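# Three arms lay sticks across posts over blue disc

## Task

Using the scene frame, where the arms are mounted roughly at arm1 (x=+0.62, y=+0.00, z=+0.72, facing +180 degrees), arm2 (x=-0.31, y=+0.54, z=+0.72, facing -60 degrees) and arm3 (x=-0.31, y=-0.54, z=+0.72, facing +60 degrees), with angles measured counter-clockwise from +x, place all three sticks so that each stick's centre line, from one end to the other, crosses above the blue disc painted on the table. At the finish no stick may rest on the table, every post must still stand close to its starting spot, and the arrangement must hold by itself without a robot supporting it. Any number of arms may be used. Finish by opening the grippers and moving the arms away.

## Robot and tools

Setup. Three identical i2rt Big YAM arms, arm1, arm2 and arm3, are mounted on one table. Each has six revolute joints, a two-finger gripper and a wrist camera. Two fixed room cameras, cam_high and cam_low, also watch the scene. With joints 1 and 6 at zero and the hand level and pointing ahead, the wrist camera sits on top of the hand looking toward the fingertips. The hand can reach about 1.0 m from the joint 1 axis.

Frame. Everything shares one scene frame: origin on the floor, +z up. The arm feet are near z=0.72 (table top). The hand point is midway between the fingertips; the hand's z axis runs along the fingers and the fingers close along its y axis. Foot positions are only approximate and are never printed.

execute_actions. Argument "actions" is a list holding one action object, or an empty list to just read state and images. The action object has optional keys "arm1", "arm2", "arm3"; each holds {"joints": {...}}, a separate set of targets per arm. Inside "joints" you name any of joint1_rad, joint2_rad, joint3_rad, joint4_rad, joint5_rad, joint6_rad (radians) and gripper_m (metres). All values are absolute targets, not offsets from the current position. Ranges and done-tolerances: joint1_rad -2.879..2.879 (±0.045), rotates the arm about its foot, positive counter-clockwise seen from above, 0 means the arm extends in the direction its foot faces; joint2_rad 0..3.141 (±0.14), shoulder, 0 has the upper arm pointing back roughly level, increasing lifts it up and then forward; joint3_rad 0..3.019 (±0.09), elbow, 0 folds the forearm onto the upper arm, increasing opens it; joint4_rad -1.692..1.57 (±0.055), hand pitch, positive tips fingers up; joint5_rad -1.57..1.57 (±0.03), sideways hand swing, positive toward the arm's right; joint6_rad -2.094..2.094 (±0.035), hand roll, positive clockwise viewed from behind the hand; gripper_m 0..0.093 (±0.003), fingertip gap, grip force about 50 to 62 N per pad. Unknown keys or out-of-range values reject the whole call and nothing moves. Motions in one action start together but joints move at different speeds, so the hand can swing along a wide path; one action runs at most 15 s. Omitted joints or arms may keep pushing toward earlier targets. Optional "cameras" picks which images return (names above, "all", or [] for none); the "pictures" line lists them in order.

wait: {"seconds": 0 to 10}; commands nothing, lets the scene run, returns state and images.

zoom_image: {"camera": name, "region": [x0, y0, x1, y1]} in pixels of that camera's most recent full image, top-left origin, at most 504 by 504. Wrist images are 616x616 fisheye; room images are 672x504.

finished_scene: {"scene": number}; ends the current scene for good and reports whether the goal was met. The layout must already be stable.

Reading results. joint_positions gives current joint values. joint_status tells how each commanded motion ended: "off_target" (stopped short, may still push), "contact_stop" or "time_out" (target dropped, joint holds where it stopped; after time_out a joint may keep a nearby target within 0.375, 0.375, 0.113, 0.225, 0.075, 0.3 rad for joints 1 to 6 and keep pushing), "not_followed" (a self- and arm-collision check withheld the arm's targets, typically with a "cause:" line; the gripper part still runs, and the withheld targets may be retried each action until they pass). on_its_own lists what moves without the current command; "held at" is the held target, not the actual position. To relieve a pushing joint, command its reported position. Tiny target changes may not move a joint. A joint lifting a load can sag. MOTOR HOT appears at 85 °C; at 100 °C an OVER-TEMPERATURE FAULT drops that arm, and its unfinished keys read "limit_stop_at_motor_heat" (resend them). If a result reports a stop, later calls of that reply are skipped. The robot keeps its last command while you think.

Cautions. The arms do not stop on contact and can press hard, heating motors. Avoid arm-to-arm pressing or hitting; the collision check may be late and ignores fingers, gripper housings and wrist cameras, and no state line shows robot contact. Objects touching robots are fine. Do not drop, slam or shove items, and never push anything off the work area. Loose objects may occasionally get a brief external push. Keep posts in place, hold sticks off the table, then release and retract.

Each tool is called in YAML: its name, and indented under it one key for each argument.

## Session

execute_actions:
  actions: []

Scene clock: 0.00 s.
Motor temperatures (°C, as the motors report them): arm1=[27 30 30 27 28 26] | arm2=[28 28 28 26 26 30] | arm3=[29 25 28 28 27 28]
arm1.joint_positions: joint1_rad=-0.317 joint2_rad=+0.503 joint3_rad=+1.460 joint4_rad=-1.169 joint5_rad=-0.039 joint6_rad=+0.227 gripper_m=+0.094
arm1.joint_status: not commanded
arm1.hand: x=+0.4372 y=+0.0537 z=+1.4090 quat_wxyz=(-0.002, -0.758, +0.188, +0.624) (m; scene frame)
arm2.joint_positions: joint1_rad=-0.085 joint2_rad=+0.614 joint3_rad=+1.363 joint4_rad=-1.529 joint5_rad=-0.043 joint6_rad=+0.387 gripper_m=+0.094
arm2.joint_status: not commanded
arm2.hand: x=-0.2217 y=+0.3516 z=+1.2622 quat_wxyz=(-0.364, -0.641, -0.664, +0.130) (m; scene frame)
arm3.joint_positions: joint1_rad=+0.086 joint2_rad=+0.434 joint3_rad=+1.421 joint4_rad=-1.322 joint5_rad=-0.028 joint6_rad=-0.055 gripper_m=+0.095
arm3.joint_status: not commanded
arm3.hand: x=-0.2556 y=-0.3980 z=+1.3432 quat_wxyz=(-0.482, +0.479, -0.659, -0.321) (m; scene frame)
pictures: arm1_cam_wrist, arm2_cam_wrist, arm3_cam_wrist, cam_high, cam_low
Images, in order (width x height): arm1_cam_wrist 616x616, arm2_cam_wrist 616x616, arm3_cam_wrist 616x616, cam_high 672x504, cam_low 672x504.

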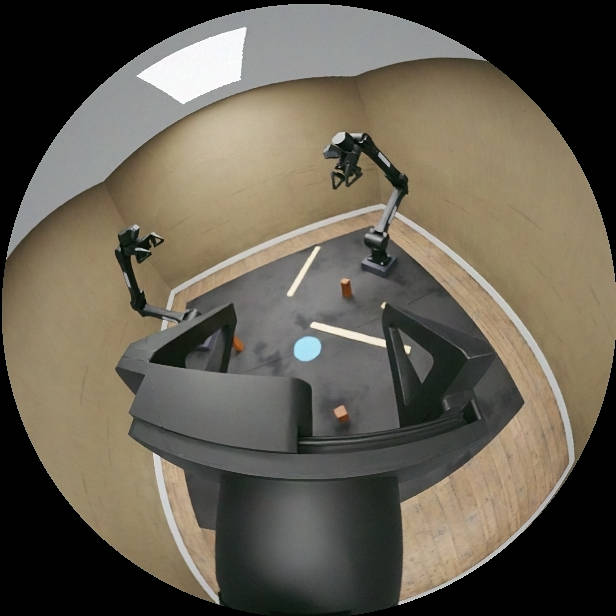

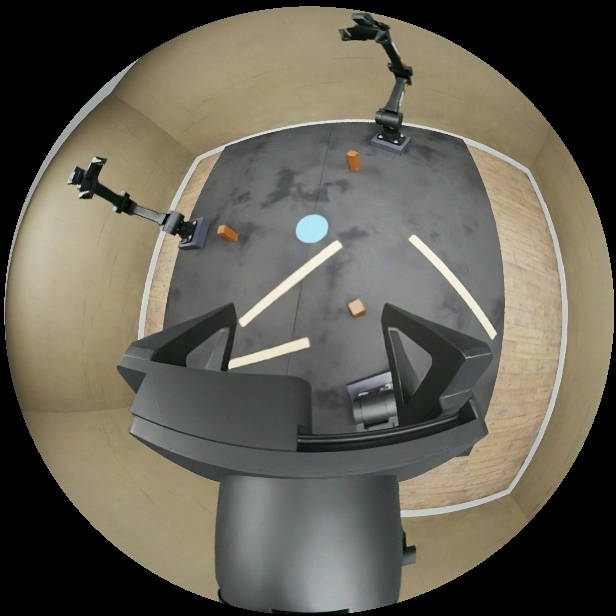

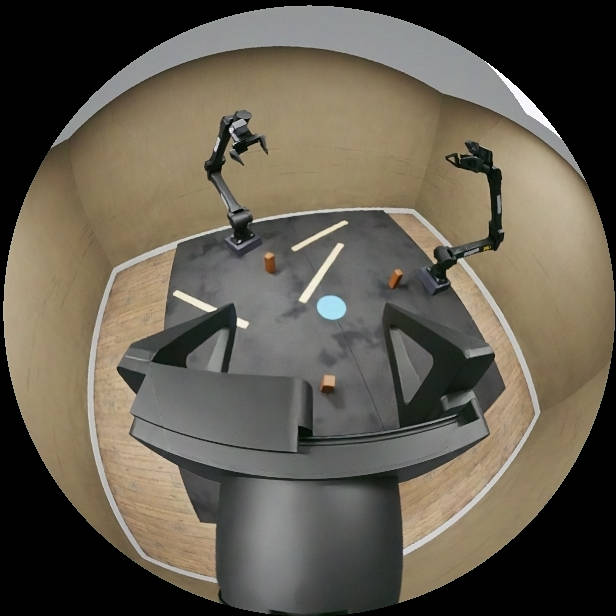

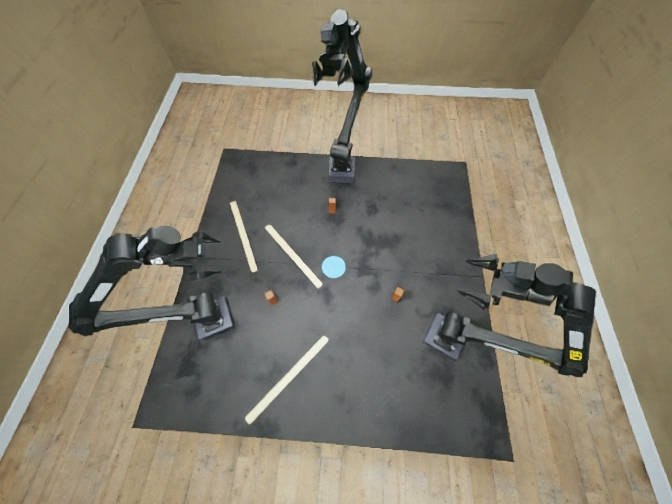

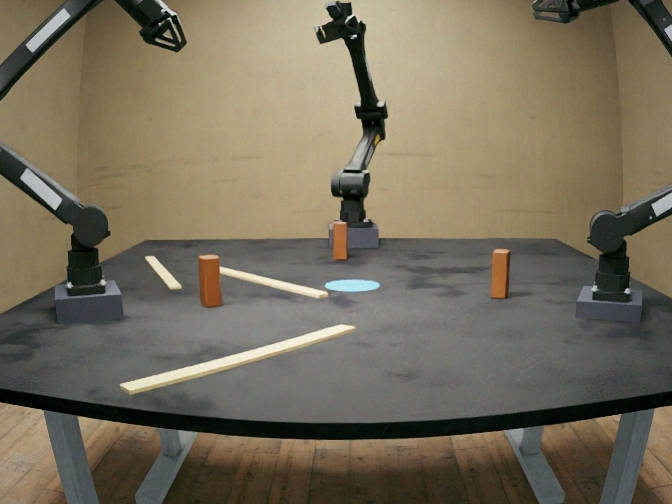

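zoom_image:
  camera: "cam_high"
  region: [180, 140, 480, 440]

execute_actions:
  actions:
    - {"arm1":{"joints":{"joint4_rad":-1.65}},"arm2":{"joints":{"joint3_rad":0.9}},"arm3":{"joints":{"joint2_rad":0.9}}}
  cameras: ["cam_high"]

Region (180, 140, 480, 440) of cam_high's 672x504 image, scaled by 1.680, with more detail than that image has.

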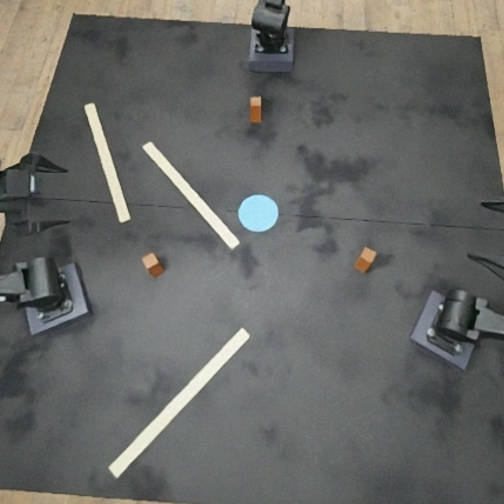

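Scene clock: 48.43 s.
Motor temperatures (°C, as the motors report them): arm1=[27 30 34 27 28 26] | arm2=[28 28 33 26 26 30] | arm3=[29 26 33 28 27 28]
arm1.joint_positions: joint1_rad=-0.317 joint2_rad=+0.503 joint3_rad=+1.460 joint4_rad=-1.641 joint5_rad=-0.039 joint6_rad=+0.227 gripper_m=+0.094
arm1.joint_status: all done
arm1.hand: x=+0.4859 y=+0.0384 z=+1.3062 quat_wxyz=(-0.011, -0.878, +0.222, +0.424) (m; scene frame)
arm2.joint_positions: joint1_rad=-0.085 joint2_rad=+0.619 joint3_rad=+0.912 joint4_rad=-1.529 joint5_rad=-0.043 joint6_rad=+0.387 gripper_m=+0.094
arm2.joint_status: all done
arm2.hand: x=-0.2249 y=+0.3572 z=+1.0546 quat_wxyz=(-0.162, -0.689, -0.705, +0.046) (m; scene frame)
arm3.joint_positions: joint1_rad=+0.086 joint2_rad=+0.896 joint3_rad=+1.416 joint4_rad=-1.322 joint5_rad=-0.028 joint6_rad=-0.055 gripper_m=+0.095
arm3.joint_status: all done
arm3.hand: x=-0.1838 y=-0.2206 z=+1.2355 quat_wxyz=(-0.309, +0.542, -0.752, -0.213) (m; scene frame)
pictures: cam_high
Images, in order (width x height): cam_high 672x504.

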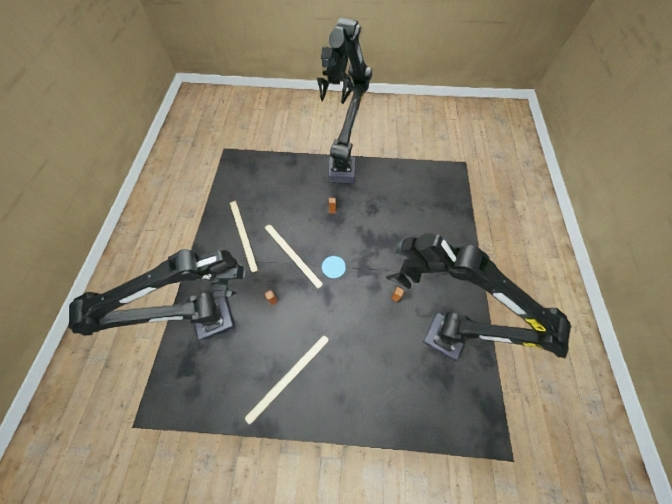

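zoom_image:
  camera: "cam_high"
  region: [220, 185, 350, 315]

zoom_image:
  camera: "cam_high"
  region: [230, 310, 350, 430]

execute_actions:
  actions: []
  cameras: ["cam_low","arm3_cam_wrist","arm2_cam_wrist"]

zoom_image:
  camera: "cam_low"
  region: [130, 200, 400, 340]

Region (220, 185, 350, 315) of cam_high's 672x504 image, scaled by 3.877, with more detail than that image has.

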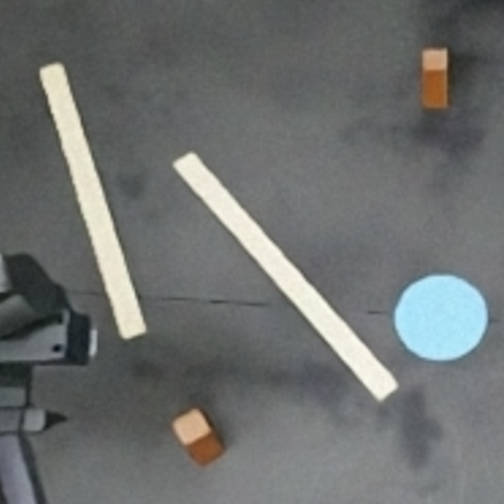

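Region (230, 310, 350, 430) of cam_high's 672x504 image, scaled by 4.200, with more detail than that image has.

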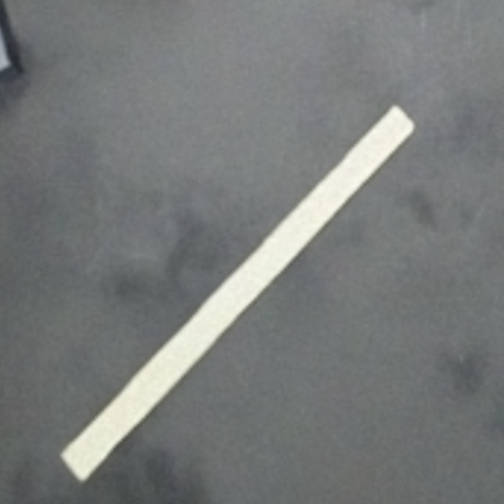

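Scene clock: 100.33 s.
Motor temperatures (°C, as the motors report them): arm1=[27 30 35 27 28 26] | arm2=[28 28 33 26 26 30] | arm3=[29 26 38 28 27 28]
arm1.joint_positions: joint1_rad=-0.317 joint2_rad=+0.503 joint3_rad=+1.460 joint4_rad=-1.641 joint5_rad=-0.039 joint6_rad=+0.227 gripper_m=+0.094
arm1.joint_status: all done
arm1.hand: x=+0.4859 y=+0.0384 z=+1.3062 quat_wxyz=(-0.011, -0.878, +0.222, +0.424) (m; scene frame)
arm2.joint_positions: joint1_rad=-0.085 joint2_rad=+0.619 joint3_rad=+0.912 joint4_rad=-1.529 joint5_rad=-0.043 joint6_rad=+0.387 gripper_m=+0.094
arm2.joint_status: all done
arm2.hand: x=-0.2249 y=+0.3572 z=+1.0546 quat_wxyz=(-0.162, -0.689, -0.705, +0.046) (m; scene frame)
arm3.joint_positions: joint1_rad=+0.086 joint2_rad=+0.896 joint3_rad=+1.416 joint4_rad=-1.322 joint5_rad=-0.028 joint6_rad=-0.055 gripper_m=+0.095
arm3.joint_status: all done
arm3.hand: x=-0.1838 y=-0.2206 z=+1.2355 quat_wxyz=(-0.309, +0.542, -0.752, -0.213) (m; scene frame)
pictures: arm2_cam_wrist, arm3_cam_wrist, cam_low
Images, in order (width x height): arm2_cam_wrist 616x616, arm3_cam_wrist 616x616, cam_low 672x504.

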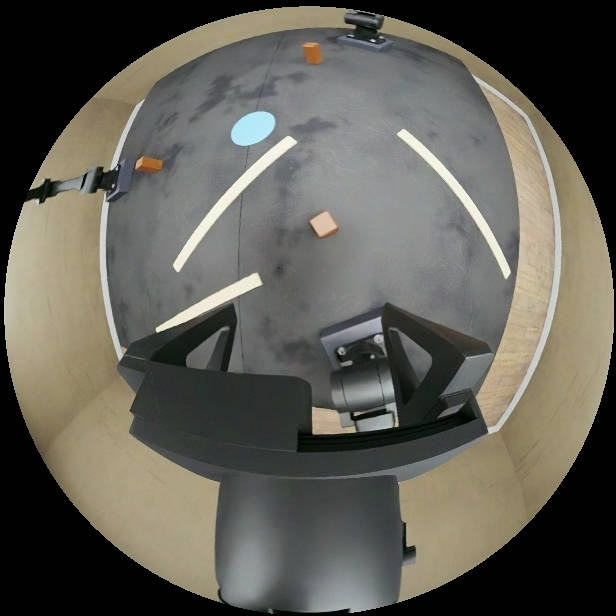

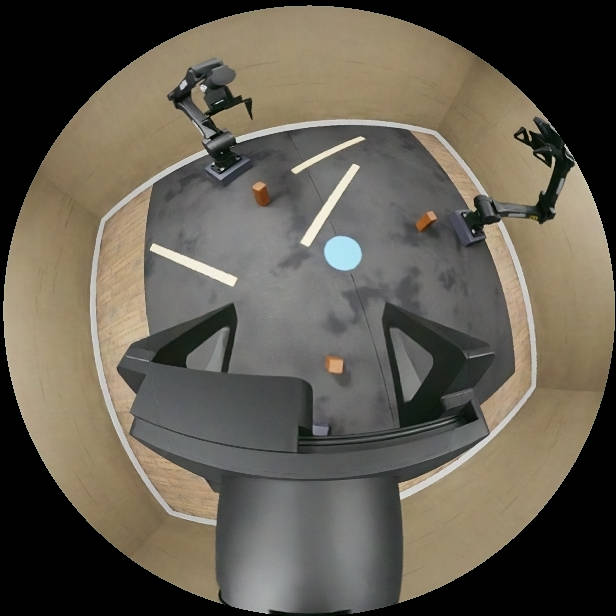

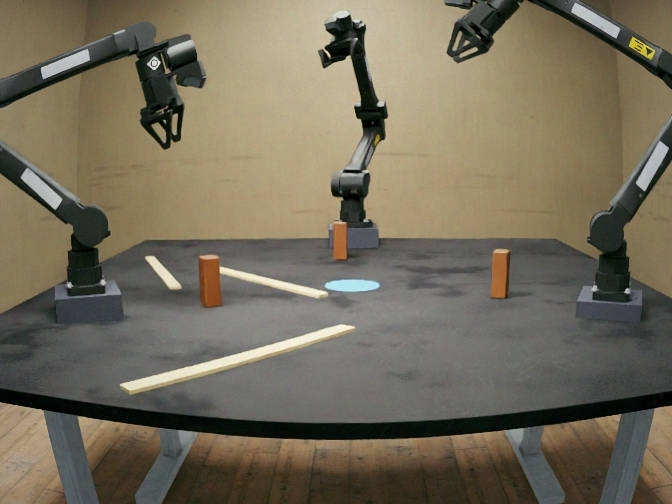

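Region (130, 200, 400, 340) of cam_low's 672x504 image, scaled by 1.867, with more detail than that image has; it fills the top 261 rows of this view, and the rest is white.

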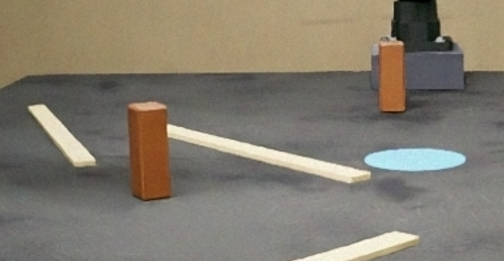

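execute_actions:
  actions:
    - {"arm1":{"joints":{"joint1_rad":-0.495,"joint2_rad":1.925,"joint3_rad":1.547,"joint4_rad":-1.193,"joint5_rad":0,"joint6_rad":-1.27}},"arm2":{"joints":{"joint1_rad":0.907,"joint2_rad":1.558,"joint3_rad":1.042,"joint4_rad":-1.055,"joint5_rad":0,"joint6_rad":-0.6}},"arm3":{"joints":{"joint1_rad":0.72,"joint2_rad":2.198,"joint3_rad":1.997,"joint4_rad":-1.37,"joint5_rad":0,"joint6_rad":-0.63}}}

Scene clock: 206.90 s.
Motor temperatures (°C, as the motors report them): arm1=[27 31 36 27 28 26] | arm2=[28 28 35 26 26 30] | arm3=[29 26 42 28 27 28]
arm1.joint_positions: joint1_rad=-0.491 joint2_rad=+1.927 joint3_rad=+1.530 joint4_rad=-1.198 joint5_rad=-0.002 joint6_rad=-1.262 gripper_m=+0.094
arm1.joint_status: all done
arm1.hand: x=+0.1133 y=+0.2496 z=+0.8391 quat_wxyz=(-0.018, -0.920, -0.392, -0.008) (m; scene frame)
arm2.joint_positions: joint1_rad=+0.914 joint2_rad=+1.554 joint3_rad=+1.018 joint4_rad=-1.063 joint5_rad=+0.001 joint6_rad=-0.593 gripper_m=+0.094
arm2.joint_status: all done
arm2.hand: x=+0.0893 y=+0.4685 z=+0.8394 quat_wxyz=(+0.015, +0.210, -0.978, -0.004) (m; scene frame)
arm3.joint_positions: joint1_rad=+0.724 joint2_rad=+2.217 joint3_rad=+1.962 joint4_rad=-1.364 joint5_rad=-0.001 joint6_rad=-0.617 gripper_m=+0.095
arm3.joint_status: all done
arm3.hand: x=-0.4744 y=+0.1038 z=+0.8058 quat_wxyz=(+0.020, +0.939, -0.343, +0.012) (m; scene frame)
pictures: arm1_cam_wrist, arm2_cam_wrist, arm3_cam_wrist, cam_high, cam_low
Images, in order (width x height): arm1_cam_wrist 616x616, arm2_cam_wrist 616x616, arm3_cam_wrist 616x616, cam_high 672x504, cam_low 672x504.

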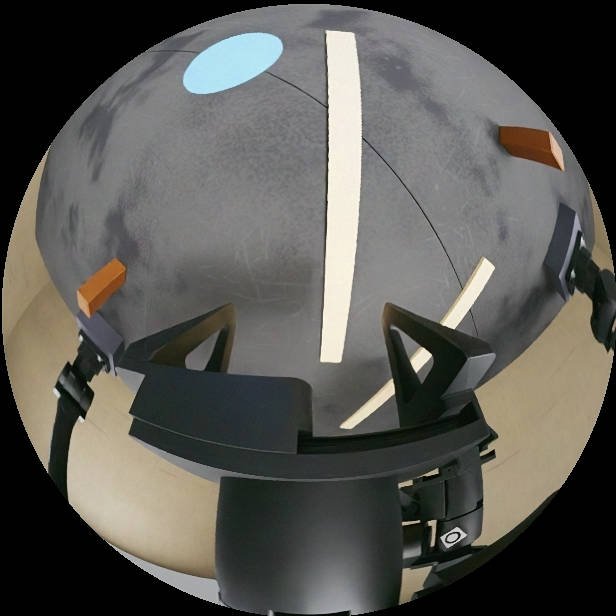

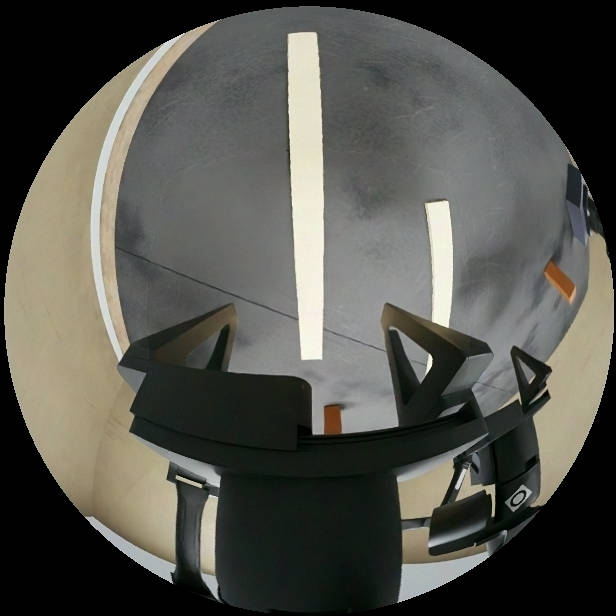

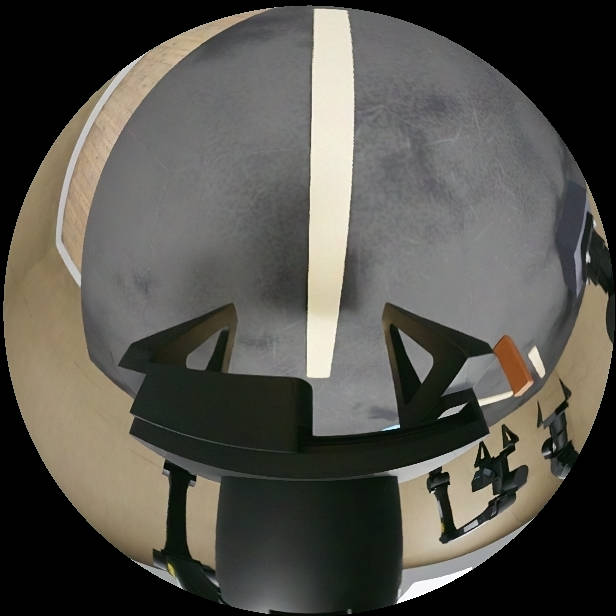

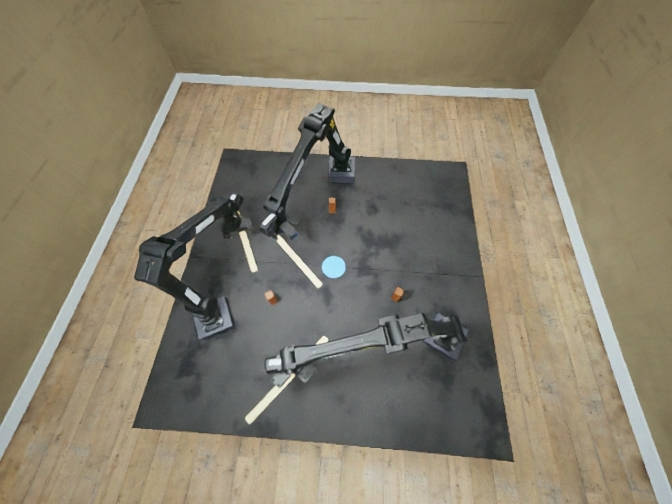

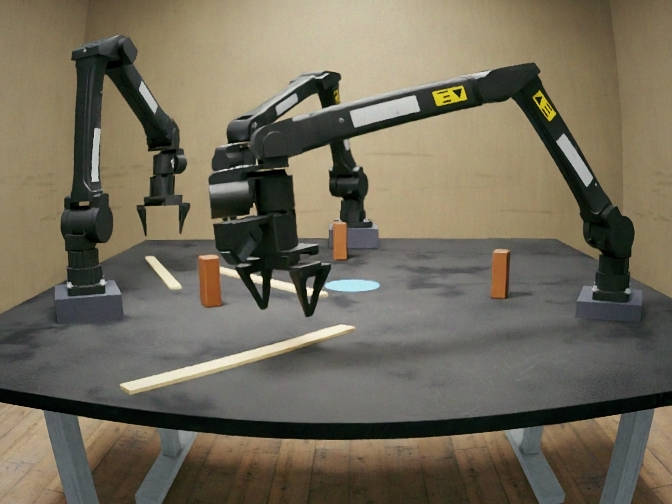

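execute_actions:
  actions:
    - {"arm1":{"joints":{"joint2_rad":2.082,"joint3_rad":1.48,"joint4_rad":-0.96}},"arm2":{"joints":{"joint1_rad":0.955,"joint2_rad":1.77,"joint3_rad":0.965,"joint4_rad":-0.75}},"arm3":{"joints":{"joint2_rad":2.285,"joint3_rad":1.94,"joint4_rad":-1.188}}}
  cameras: ["arm1_cam_wrist","arm2_cam_wrist","arm3_cam_wrist","cam_low"]

Scene clock: 258.20 s.
Motor temperatures (°C, as the motors report them): arm1=[27 35 38 27 29 26] | arm2=[28 29 36 26 26 30] | arm3=[29 34 43 28 27 28]
arm1.joint_positions: joint1_rad=-0.490 joint2_rad=+2.069 joint3_rad=+1.479 joint4_rad=-0.972 joint5_rad=+0.000 joint6_rad=-1.265 gripper_m=+0.094
arm1.joint_status: all done
arm1.hand: x=+0.0979 y=+0.2558 z=+0.7425 quat_wxyz=(-0.005, -0.919, -0.394, +0.002) (m; scene frame)
arm2.joint_positions: joint1_rad=+0.956 joint2_rad=+1.768 joint3_rad=+0.973 joint4_rad=-0.763 joint5_rad=+0.002 joint6_rad=-0.593 gripper_m=+0.094
arm2.joint_status: all done
arm2.hand: x=+0.1195 y=+0.4814 z=+0.7397 quat_wxyz=(-0.004, +0.231, -0.973, +0.004) (m; scene frame)
arm3.joint_positions: joint1_rad=+0.724 joint2_rad=+2.283 joint3_rad=+1.930 joint4_rad=-1.201 joint5_rad=-0.001 joint6_rad=-0.617 gripper_m=+0.095
arm3.joint_status: all done
arm3.hand: x=-0.4800 y=+0.1248 z=+0.7505 quat_wxyz=(-0.007, +0.939, -0.344, -0.007) (m; scene frame)
pictures: arm1_cam_wrist, arm2_cam_wrist, arm3_cam_wrist, cam_low
Images, in order (width x height): arm1_cam_wrist 616x616, arm2_cam_wrist 616x616, arm3_cam_wrist 616x616, cam_low 672x504.

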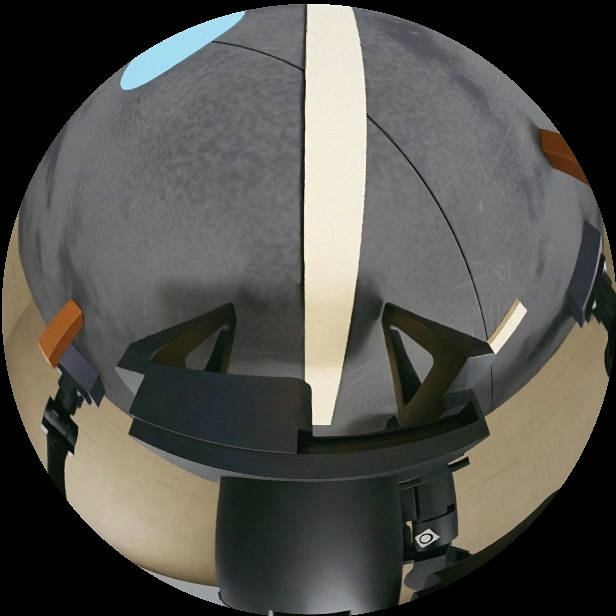

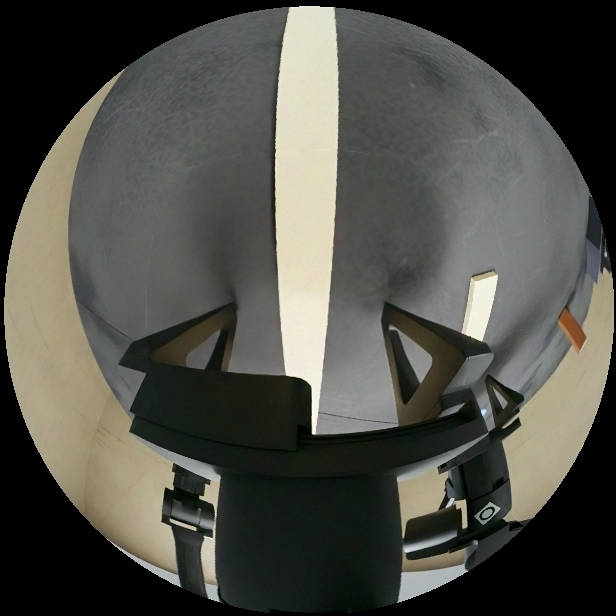

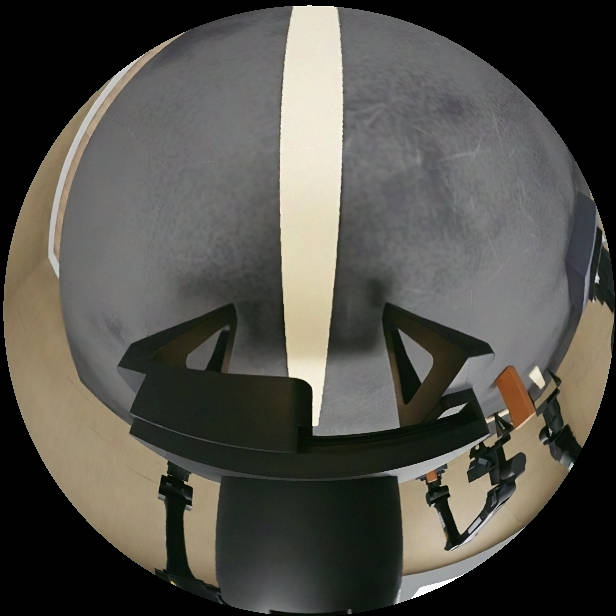

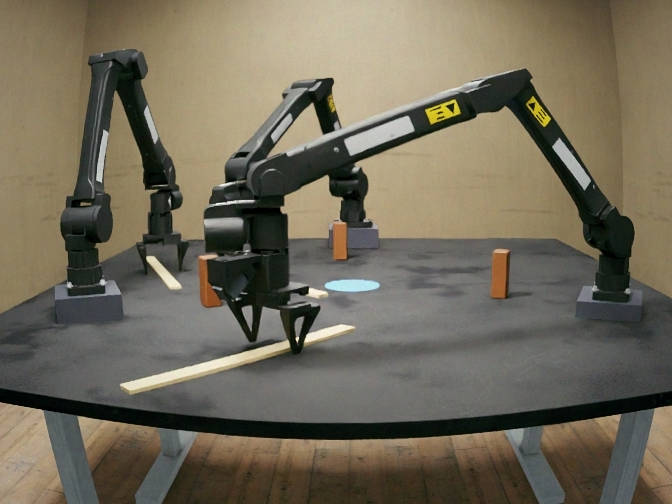

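execute_actions:
  actions:
    - {"arm1":{"joints":{"joint2_rad":2.128,"joint3_rad":1.53,"joint4_rad":-0.945}},"arm2":{"joints":{"joint2_rad":1.811,"joint4_rad":-0.715}},"arm3":{"joints":{"joint2_rad":2.325,"joint4_rad":-1.155}}}
  cameras: ["arm1_cam_wrist","cam_low"]

Scene clock: 282.67 s.
Motor temperatures (°C, as the motors report them): arm1=[27 35 37 27 29 26] | arm2=[28 30 34 26 26 30] | arm3=[29 35 42 28 27 28]
arm1.joint_positions: joint1_rad=-0.490 joint2_rad=+2.091 joint3_rad=+1.499 joint4_rad=-0.955 joint5_rad=+0.001 joint6_rad=-1.266 gripper_m=+0.094
arm1.joint_status: all done
arm1.hand: x=+0.0894 y=+0.2604 z=+0.7364 quat_wxyz=(+0.001, -0.919, -0.394, +0.006) (m; scene frame)
arm2.joint_positions: joint1_rad=+0.956 joint2_rad=+1.779 joint3_rad=+0.973 joint4_rad=-0.730 joint5_rad=+0.000 joint6_rad=-0.595 gripper_m=+0.094
arm2.joint_status: all done
arm2.hand: x=+0.1257 y=+0.4807 z=+0.7352 quat_wxyz=(-0.014, +0.232, -0.973, +0.007) (m; scene frame)
arm3.joint_positions: joint1_rad=+0.724 joint2_rad=+2.293 joint3_rad=+1.930 joint4_rad=-1.166 joint5_rad=-0.001 joint6_rad=-0.618 gripper_m=+0.095
arm3.joint_status: all done
arm3.hand: x=-0.4818 y=+0.1317 z=+0.7442 quat_wxyz=(-0.017, +0.939, -0.343, -0.014) (m; scene frame)
pictures: arm1_cam_wrist, cam_low
Images, in order (width x height): arm1_cam_wrist 616x616, cam_low 672x504.

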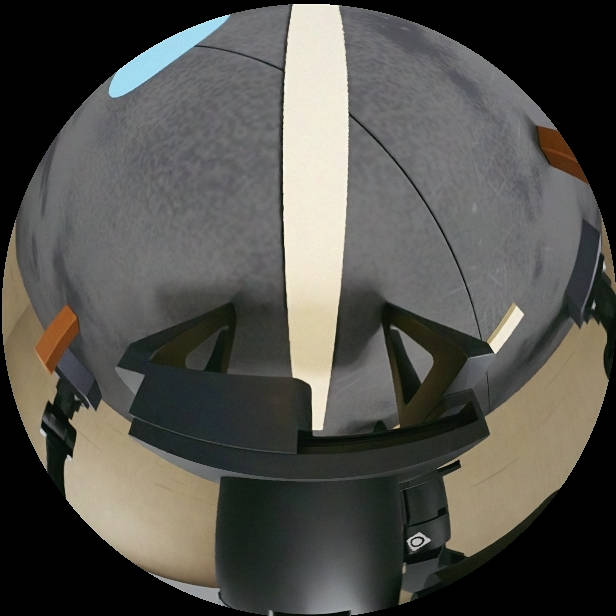

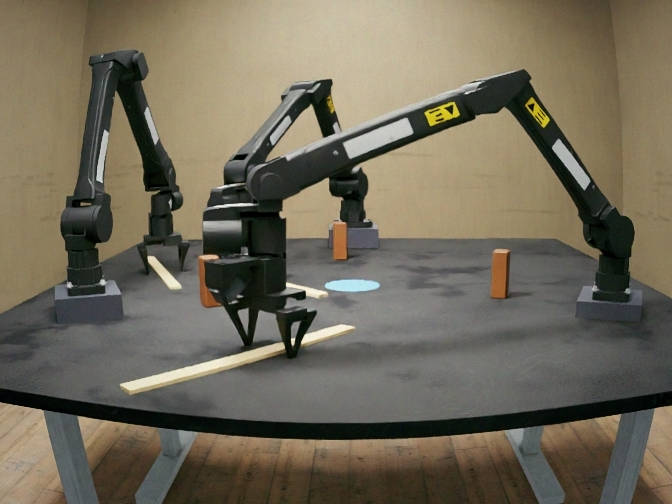

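execute_actions:
  actions:
    - {"arm1":{"joints":{"joint2_rad":2.152}},"arm2":{"joints":{"joint2_rad":1.841}},"arm3":{"joints":{"joint2_rad":2.357}}}
  cameras: ["cam_low"]

Scene clock: 296.63 s.
Motor temperatures (°C, as the motors report them): arm1=[27 35 38 27 29 26] | arm2=[28 30 34 26 26 30] | arm3=[29 34 42 28 27 28]
arm1.joint_positions: joint1_rad=-0.490 joint2_rad=+2.095 joint3_rad=+1.503 joint4_rad=-0.955 joint5_rad=+0.001 joint6_rad=-1.266 gripper_m=+0.094
arm1.joint_status: all done
arm1.hand: x=+0.0880 y=+0.2610 z=+0.7359 quat_wxyz=(+0.001, -0.919, -0.394, +0.007) (m; scene frame)
arm2.joint_positions: joint1_rad=+0.956 joint2_rad=+1.780 joint3_rad=+0.973 joint4_rad=-0.730 joint5_rad=+0.000 joint6_rad=-0.597 gripper_m=+0.094
arm2.joint_status: all done
arm2.hand: x=+0.1256 y=+0.4808 z=+0.7350 quat_wxyz=(-0.014, +0.233, -0.972, +0.007) (m; scene frame)
arm3.joint_positions: joint1_rad=+0.724 joint2_rad=+2.294 joint3_rad=+1.930 joint4_rad=-1.166 joint5_rad=-0.001 joint6_rad=-0.619 gripper_m=+0.095
arm3.joint_status: all done
arm3.hand: x=-0.4818 y=+0.1316 z=+0.7440 quat_wxyz=(-0.017, +0.939, -0.343, -0.014) (m; scene frame)
pictures: cam_low
Images, in order (width x height): cam_low 672x504.

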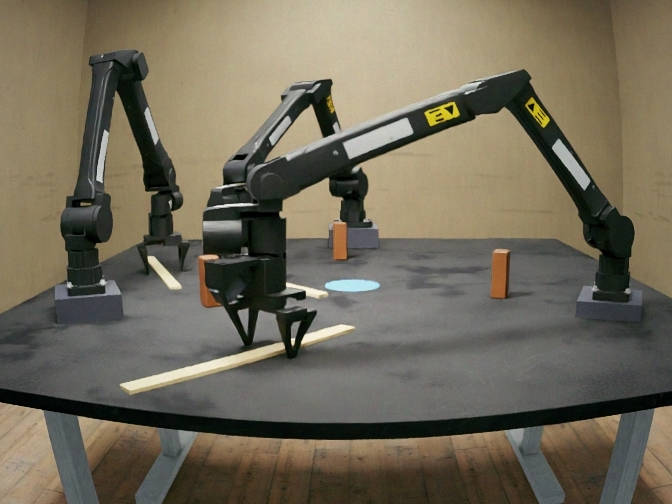

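zoom_image:
  camera: "cam_low"
  region: [200, 280, 360, 390]

execute_actions:
  actions: []
  cameras: ["arm3_cam_wrist"]

Region (200, 280, 360, 390) of cam_low's 672x504 image, scaled by 3.150, with more detail than that image has; it fills the top 346 rows of this view, and the rest is white.

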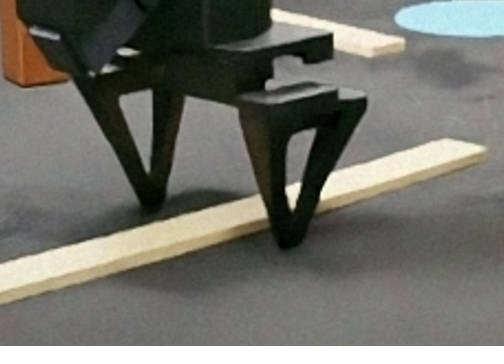

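Scene clock: 302.87 s.
Motor temperatures (°C, as the motors report them): arm1=[27 35 39 27 29 26] | arm2=[28 30 34 26 26 30] | arm3=[29 34 42 28 27 28]
arm1.joint_positions: joint1_rad=-0.490 joint2_rad=+2.095 joint3_rad=+1.503 joint4_rad=-0.955 joint5_rad=+0.001 joint6_rad=-1.266 gripper_m=+0.094
arm1.joint_status: all done
arm1.hand: x=+0.0880 y=+0.2610 z=+0.7359 quat_wxyz=(+0.001, -0.919, -0.394, +0.007) (m; scene frame)
arm2.joint_positions: joint1_rad=+0.956 joint2_rad=+1.780 joint3_rad=+0.973 joint4_rad=-0.730 joint5_rad=+0.000 joint6_rad=-0.597 gripper_m=+0.094
arm2.joint_status: all done
arm2.hand: x=+0.1256 y=+0.4808 z=+0.7350 quat_wxyz=(-0.014, +0.233, -0.972, +0.007) (m; scene frame)
arm3.joint_positions: joint1_rad=+0.724 joint2_rad=+2.294 joint3_rad=+1.930 joint4_rad=-1.166 joint5_rad=-0.001 joint6_rad=-0.619 gripper_m=+0.095
arm3.joint_status: all done
arm3.hand: x=-0.4818 y=+0.1316 z=+0.7440 quat_wxyz=(-0.017, +0.939, -0.343, -0.014) (m; scene frame)
pictures: arm3_cam_wrist
Images, in order (width x height): arm3_cam_wrist 616x616.

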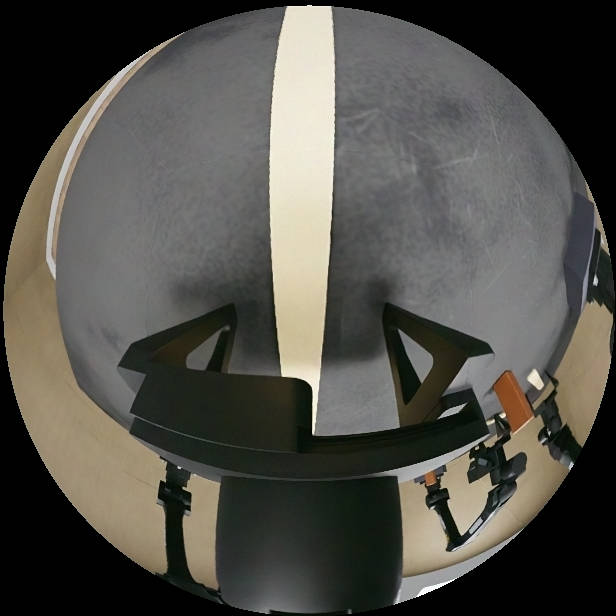

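execute_actions:
  actions:
    - {"arm1":{"joints":{"gripper_m":0.0}},"arm2":{"joints":{"gripper_m":0.0}},"arm3":{"joints":{"gripper_m":0.0}}}
  cameras: ["arm1_cam_wrist","arm2_cam_wrist","arm3_cam_wrist","cam_low"]

Scene clock: 325.50 s.
Motor temperatures (°C, as the motors report them): arm1=[27 35 39 27 29 26] | arm2=[28 30 34 26 26 30] | arm3=[29 34 42 28 27 28]
arm1.joint_positions: joint1_rad=-0.491 joint2_rad=+2.099 joint3_rad=+1.510 joint4_rad=-0.951 joint5_rad=+0.001 joint6_rad=-1.266 gripper_m=+0.027
arm1.joint_status: gripper_m off_target (ended at +0.027, target +0.000)
arm1.hand: x=+0.0851 y=+0.2628 z=+0.7356 quat_wxyz=(+0.004, -0.919, -0.394, +0.009) (m; scene frame)
arm2.joint_positions: joint1_rad=+0.959 joint2_rad=+1.782 joint3_rad=+0.973 joint4_rad=-0.730 joint5_rad=-0.010 joint6_rad=-0.598 gripper_m=+0.027
arm2.joint_status: gripper_m off_target (ended at +0.027, target +0.000)
arm2.hand: x=+0.1258 y=+0.4839 z=+0.7339 quat_wxyz=(-0.015, +0.235, -0.972, +0.002) (m; scene frame)
arm3.joint_positions: joint1_rad=+0.724 joint2_rad=+2.295 joint3_rad=+1.930 joint4_rad=-1.165 joint5_rad=-0.002 joint6_rad=-0.620 gripper_m=+0.028
arm3.joint_status: gripper_m off_target (ended at +0.028, target +0.000)
arm3.hand: x=-0.4818 y=+0.1318 z=+0.7435 quat_wxyz=(-0.017, +0.939, -0.343, -0.015) (m; scene frame)
pictures: arm1_cam_wrist, arm2_cam_wrist, arm3_cam_wrist, cam_low
Images, in order (width x height): arm1_cam_wrist 616x616, arm2_cam_wrist 616x616, arm3_cam_wrist 616x616, cam_low 672x504.

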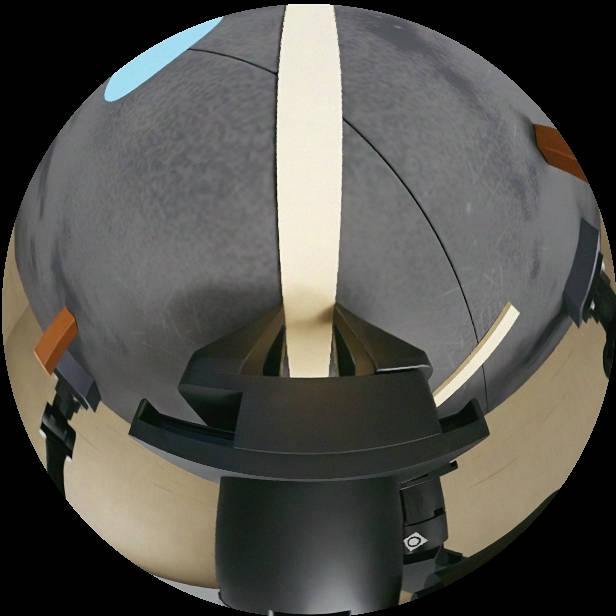

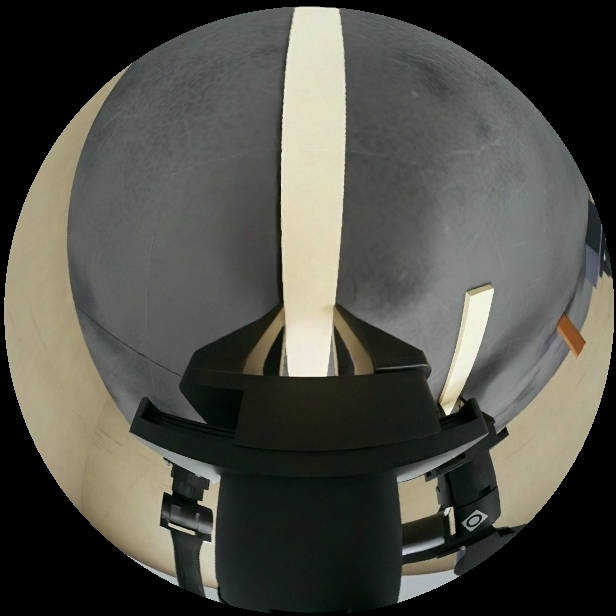

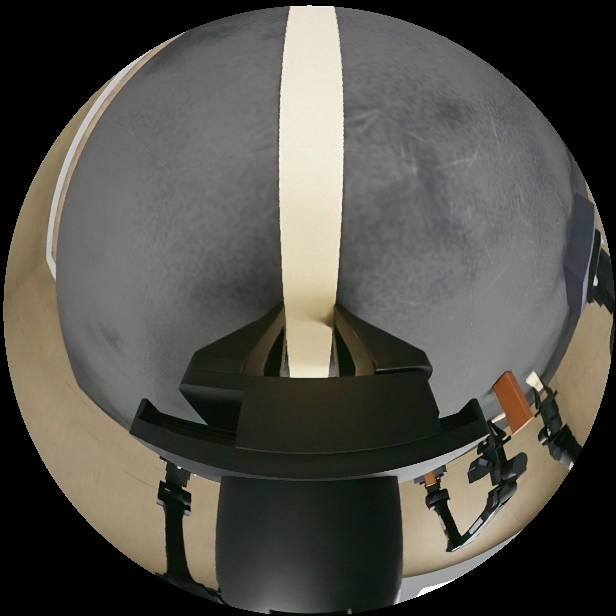

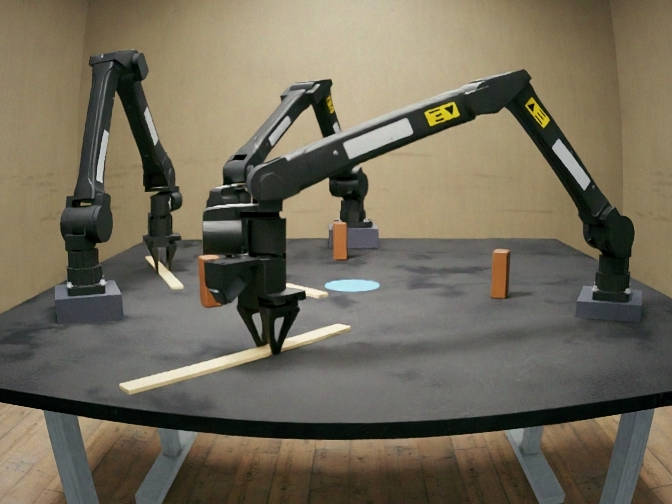

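execute_actions:
  actions:
    - {"arm1":{"joints":{"joint2_rad":1.9,"joint4_rad":-1.044}},"arm2":{"joints":{"joint2_rad":1.55,"joint4_rad":-0.9}},"arm3":{"joints":{"joint2_rad":2.1,"joint4_rad":-1.228}}}
  cameras: ["cam_low"]

execute_actions:
  actions:
    - {"arm1":{"joints":{"joint2_rad":1.135,"joint3_rad":0.79}},"arm2":{"joints":{"joint2_rad":1.115,"joint3_rad":0.935,"joint4_rad":-1.212,"joint6_rad":-0.02}},"arm3":{"joints":{"joint2_rad":1.193,"joint3_rad":1.03,"joint6_rad":-0.105}}}
  cameras: ["cam_low","cam_high"]

Scene clock: 429.53 s.
Motor temperatures (°C, as the motors report them): arm1=[27 37 40 27 29 26] | arm2=[28 30 34 26 26 30] | arm3=[29 35 43 28 27 28]
arm1.joint_positions: joint1_rad=-0.491 joint2_rad=+1.889 joint3_rad=+1.511 joint4_rad=-1.036 joint5_rad=+0.001 joint6_rad=-1.266 gripper_m=+0.027
arm1.joint_status: all done
arm1.hand: x=+0.0826 y=+0.2652 z=+0.8552 quat_wxyz=(+0.052, -0.917, -0.392, +0.049) (m; scene frame)
arm2.joint_positions: joint1_rad=+0.959 joint2_rad=+1.540 joint3_rad=+0.969 joint4_rad=-0.889 joint5_rad=-0.002 joint6_rad=-0.598 gripper_m=+0.027
arm2.joint_status: all done
arm2.hand: x=+0.1134 y=+0.4843 z=+0.8299 quat_wxyz=(-0.051, +0.234, -0.971, +0.020) (m; scene frame)
arm3.joint_positions: joint1_rad=+0.724 joint2_rad=+2.089 joint3_rad=+1.918 joint4_rad=-1.220 joint5_rad=-0.002 joint6_rad=-0.620 gripper_m=+0.028
arm3.joint_status: all done
arm3.hand: x=-0.4809 y=+0.1299 z=+0.8750 quat_wxyz=(-0.074, +0.936, -0.341, -0.054) (m; scene frame)
pictures: cam_low
Images, in order (width x height): cam_low 672x504.

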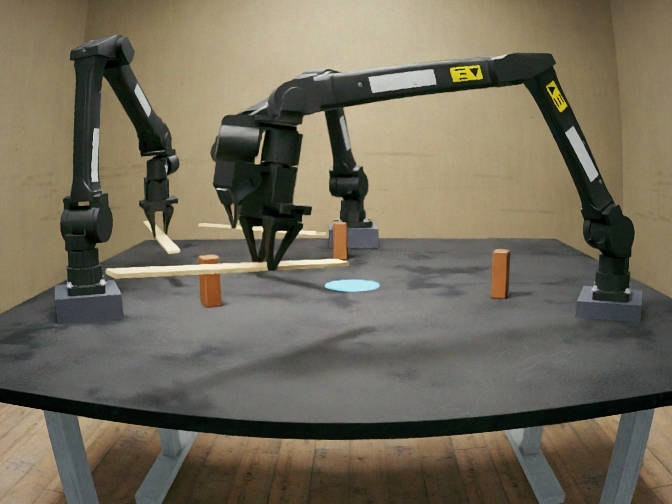

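Scene clock: 431.10 s.
Motor temperatures (°C, as the motors report them): arm1=[27 37 40 27 29 26] | arm2=[28 30 34 26 26 30] | arm3=[29 35 43 28 27 28]
arm1.joint_positions: joint1_rad=-0.491 joint2_rad=+1.145 joint3_rad=+0.780 joint4_rad=-1.039 joint5_rad=+0.001 joint6_rad=-1.266 gripper_m=+0.027
arm1.joint_status: all done
arm1.hand: x=+0.3277 y=+0.1453 z=+0.8986 quat_wxyz=(+0.056, -0.917, -0.392, +0.053) (m; scene frame)
arm2.joint_positions: joint1_rad=+0.959 joint2_rad=+1.108 joint3_rad=+0.939 joint4_rad=-1.201 joint5_rad=-0.002 joint6_rad=-0.028 gripper_m=+0.027
arm2.joint_status: all done
arm2.hand: x=+0.0268 y=+0.4955 z=+0.9643 quat_wxyz=(-0.098, -0.047, -0.994, +0.008) (m; scene frame)
arm3.joint_positions: joint1_rad=+0.724 joint2_rad=+1.192 joint3_rad=+1.013 joint4_rad=-1.224 joint5_rad=-0.002 joint6_rad=-0.118 gripper_m=+0.028
arm3.joint_status: all done
arm3.hand: x=-0.3993 y=-0.1870 z=+0.9521 quat_wxyz=(-0.054, +0.822, -0.563, -0.066) (m; scene frame)
pictures: cam_high, cam_low
Images, in order (width x height): cam_high 672x504, cam_low 672x504.

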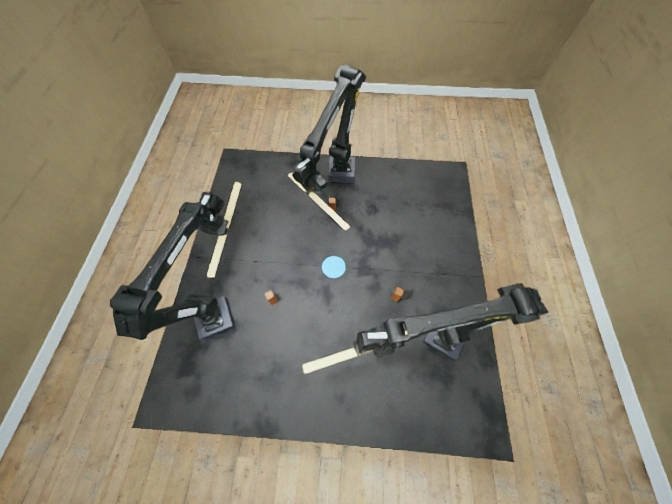

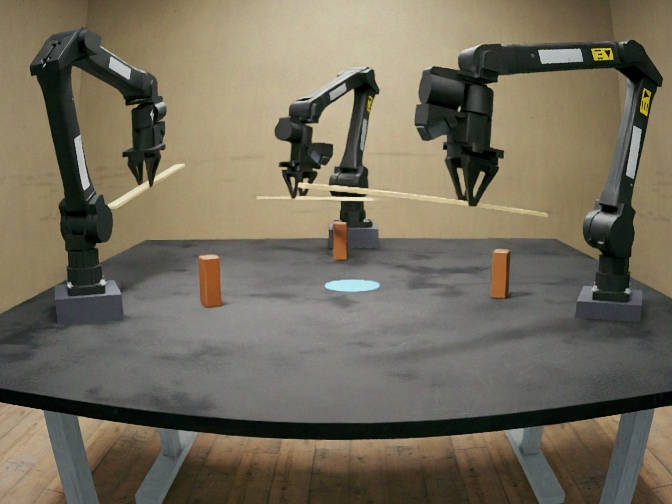

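execute_actions:
  actions:
    - {"arm1":{"joints":{"joint1_rad":-0.2,"joint6_rad":-0.07}},"arm3":{"joints":{"joint1_rad":-0.232,"joint6_rad":-0.1}}}
  cameras: ["cam_high"]

execute_actions:
  actions:
    - {"arm2":{"joints":{"joint1_rad":-0.09}}}
  cameras: ["cam_low","cam_high"]

Scene clock: 445.27 s.
Motor temperatures (°C, as the motors report them): arm1=[27 36 40 27 29 26] | arm2=[28 30 35 26 26 30] | arm3=[29 33 44 28 27 28]
arm1.joint_positions: joint1_rad=-0.198 joint2_rad=+1.145 joint3_rad=+0.780 joint4_rad=-1.039 joint5_rad=+0.000 joint6_rad=-0.078 gripper_m=+0.027
arm1.joint_status: all done
arm1.hand: x=+0.2986 y=+0.0551 z=+0.8996 quat_wxyz=(+0.003, -0.996, +0.043, +0.078) (m; scene frame)
arm2.joint_positions: joint1_rad=+0.959 joint2_rad=+1.108 joint3_rad=+0.939 joint4_rad=-1.201 joint5_rad=-0.002 joint6_rad=-0.027 gripper_m=+0.027
arm2.joint_status: not commanded
arm2.hand: x=+0.0268 y=+0.4955 z=+0.9643 quat_wxyz=(-0.098, -0.048, -0.994, +0.008) (m; scene frame)
arm3.joint_positions: joint1_rad=-0.233 joint2_rad=+1.192 joint3_rad=+1.013 joint4_rad=-1.224 joint5_rad=-0.001 joint6_rad=-0.111 gripper_m=+0.028
arm3.joint_status: all done
arm3.hand: x=-0.0745 y=-0.2622 z=+0.9508 quat_wxyz=(-0.077, +0.467, -0.880, -0.033) (m; scene frame)
pictures: cam_high
Images, in order (width x height): cam_high 672x504.

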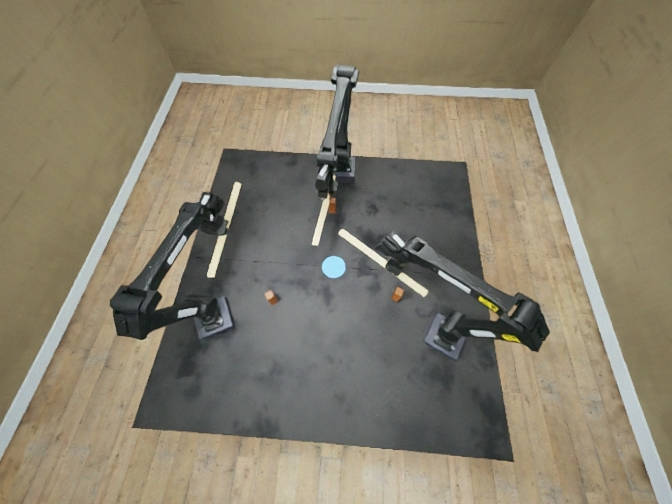

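Scene clock: 446.77 s.
Motor temperatures (°C, as the motors report them): arm1=[27 36 40 27 29 26] | arm2=[28 30 35 26 26 30] | arm3=[29 33 44 28 27 28]
arm1.joint_positions: joint1_rad=-0.198 joint2_rad=+1.145 joint3_rad=+0.780 joint4_rad=-1.039 joint5_rad=+0.000 joint6_rad=-0.077 gripper_m=+0.027
arm1.joint_status: not commanded
arm1.hand: x=+0.2986 y=+0.0551 z=+0.8996 quat_wxyz=(+0.003, -0.996, +0.043, +0.078) (m; scene frame)
arm2.joint_positions: joint1_rad=-0.090 joint2_rad=+1.109 joint3_rad=+0.939 joint4_rad=-1.201 joint5_rad=+0.001 joint6_rad=-0.026 gripper_m=+0.027
arm2.joint_status: all done
arm2.hand: x=-0.1786 y=+0.2248 z=+0.9654 quat_wxyz=(-0.082, -0.540, -0.836, +0.058) (m; scene frame)
arm3.joint_positions: joint1_rad=-0.233 joint2_rad=+1.192 joint3_rad=+1.013 joint4_rad=-1.224 joint5_rad=-0.001 joint6_rad=-0.111 gripper_m=+0.028
arm3.joint_status: not commanded
arm3.hand: x=-0.0745 y=-0.2622 z=+0.9508 quat_wxyz=(-0.077, +0.467, -0.880, -0.033) (m; scene frame)
pictures: cam_high, cam_low
Images, in order (width x height): cam_high 672x504, cam_low 672x504.

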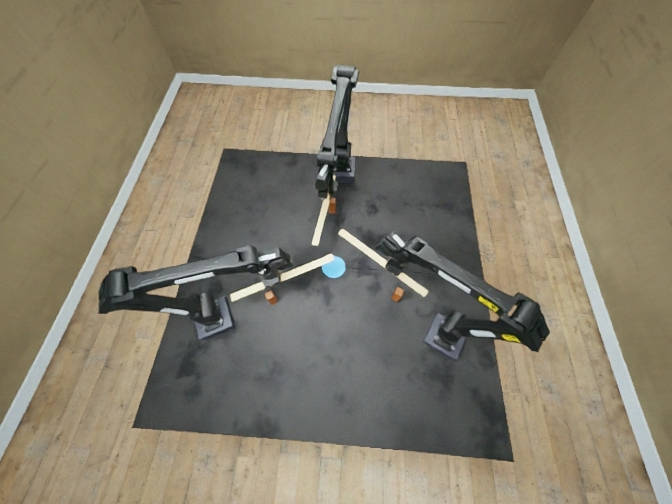

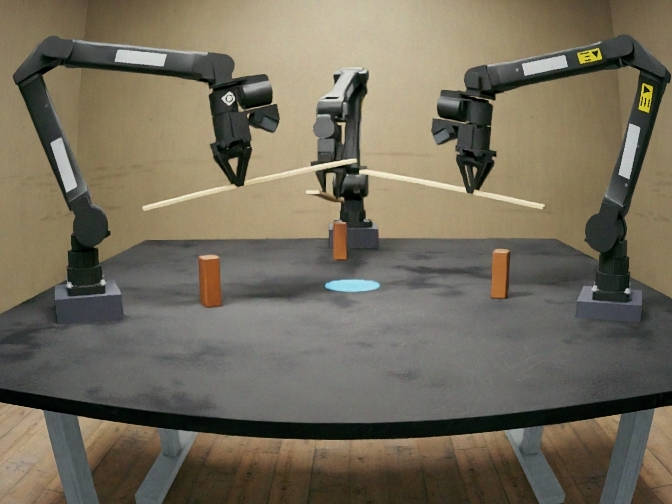

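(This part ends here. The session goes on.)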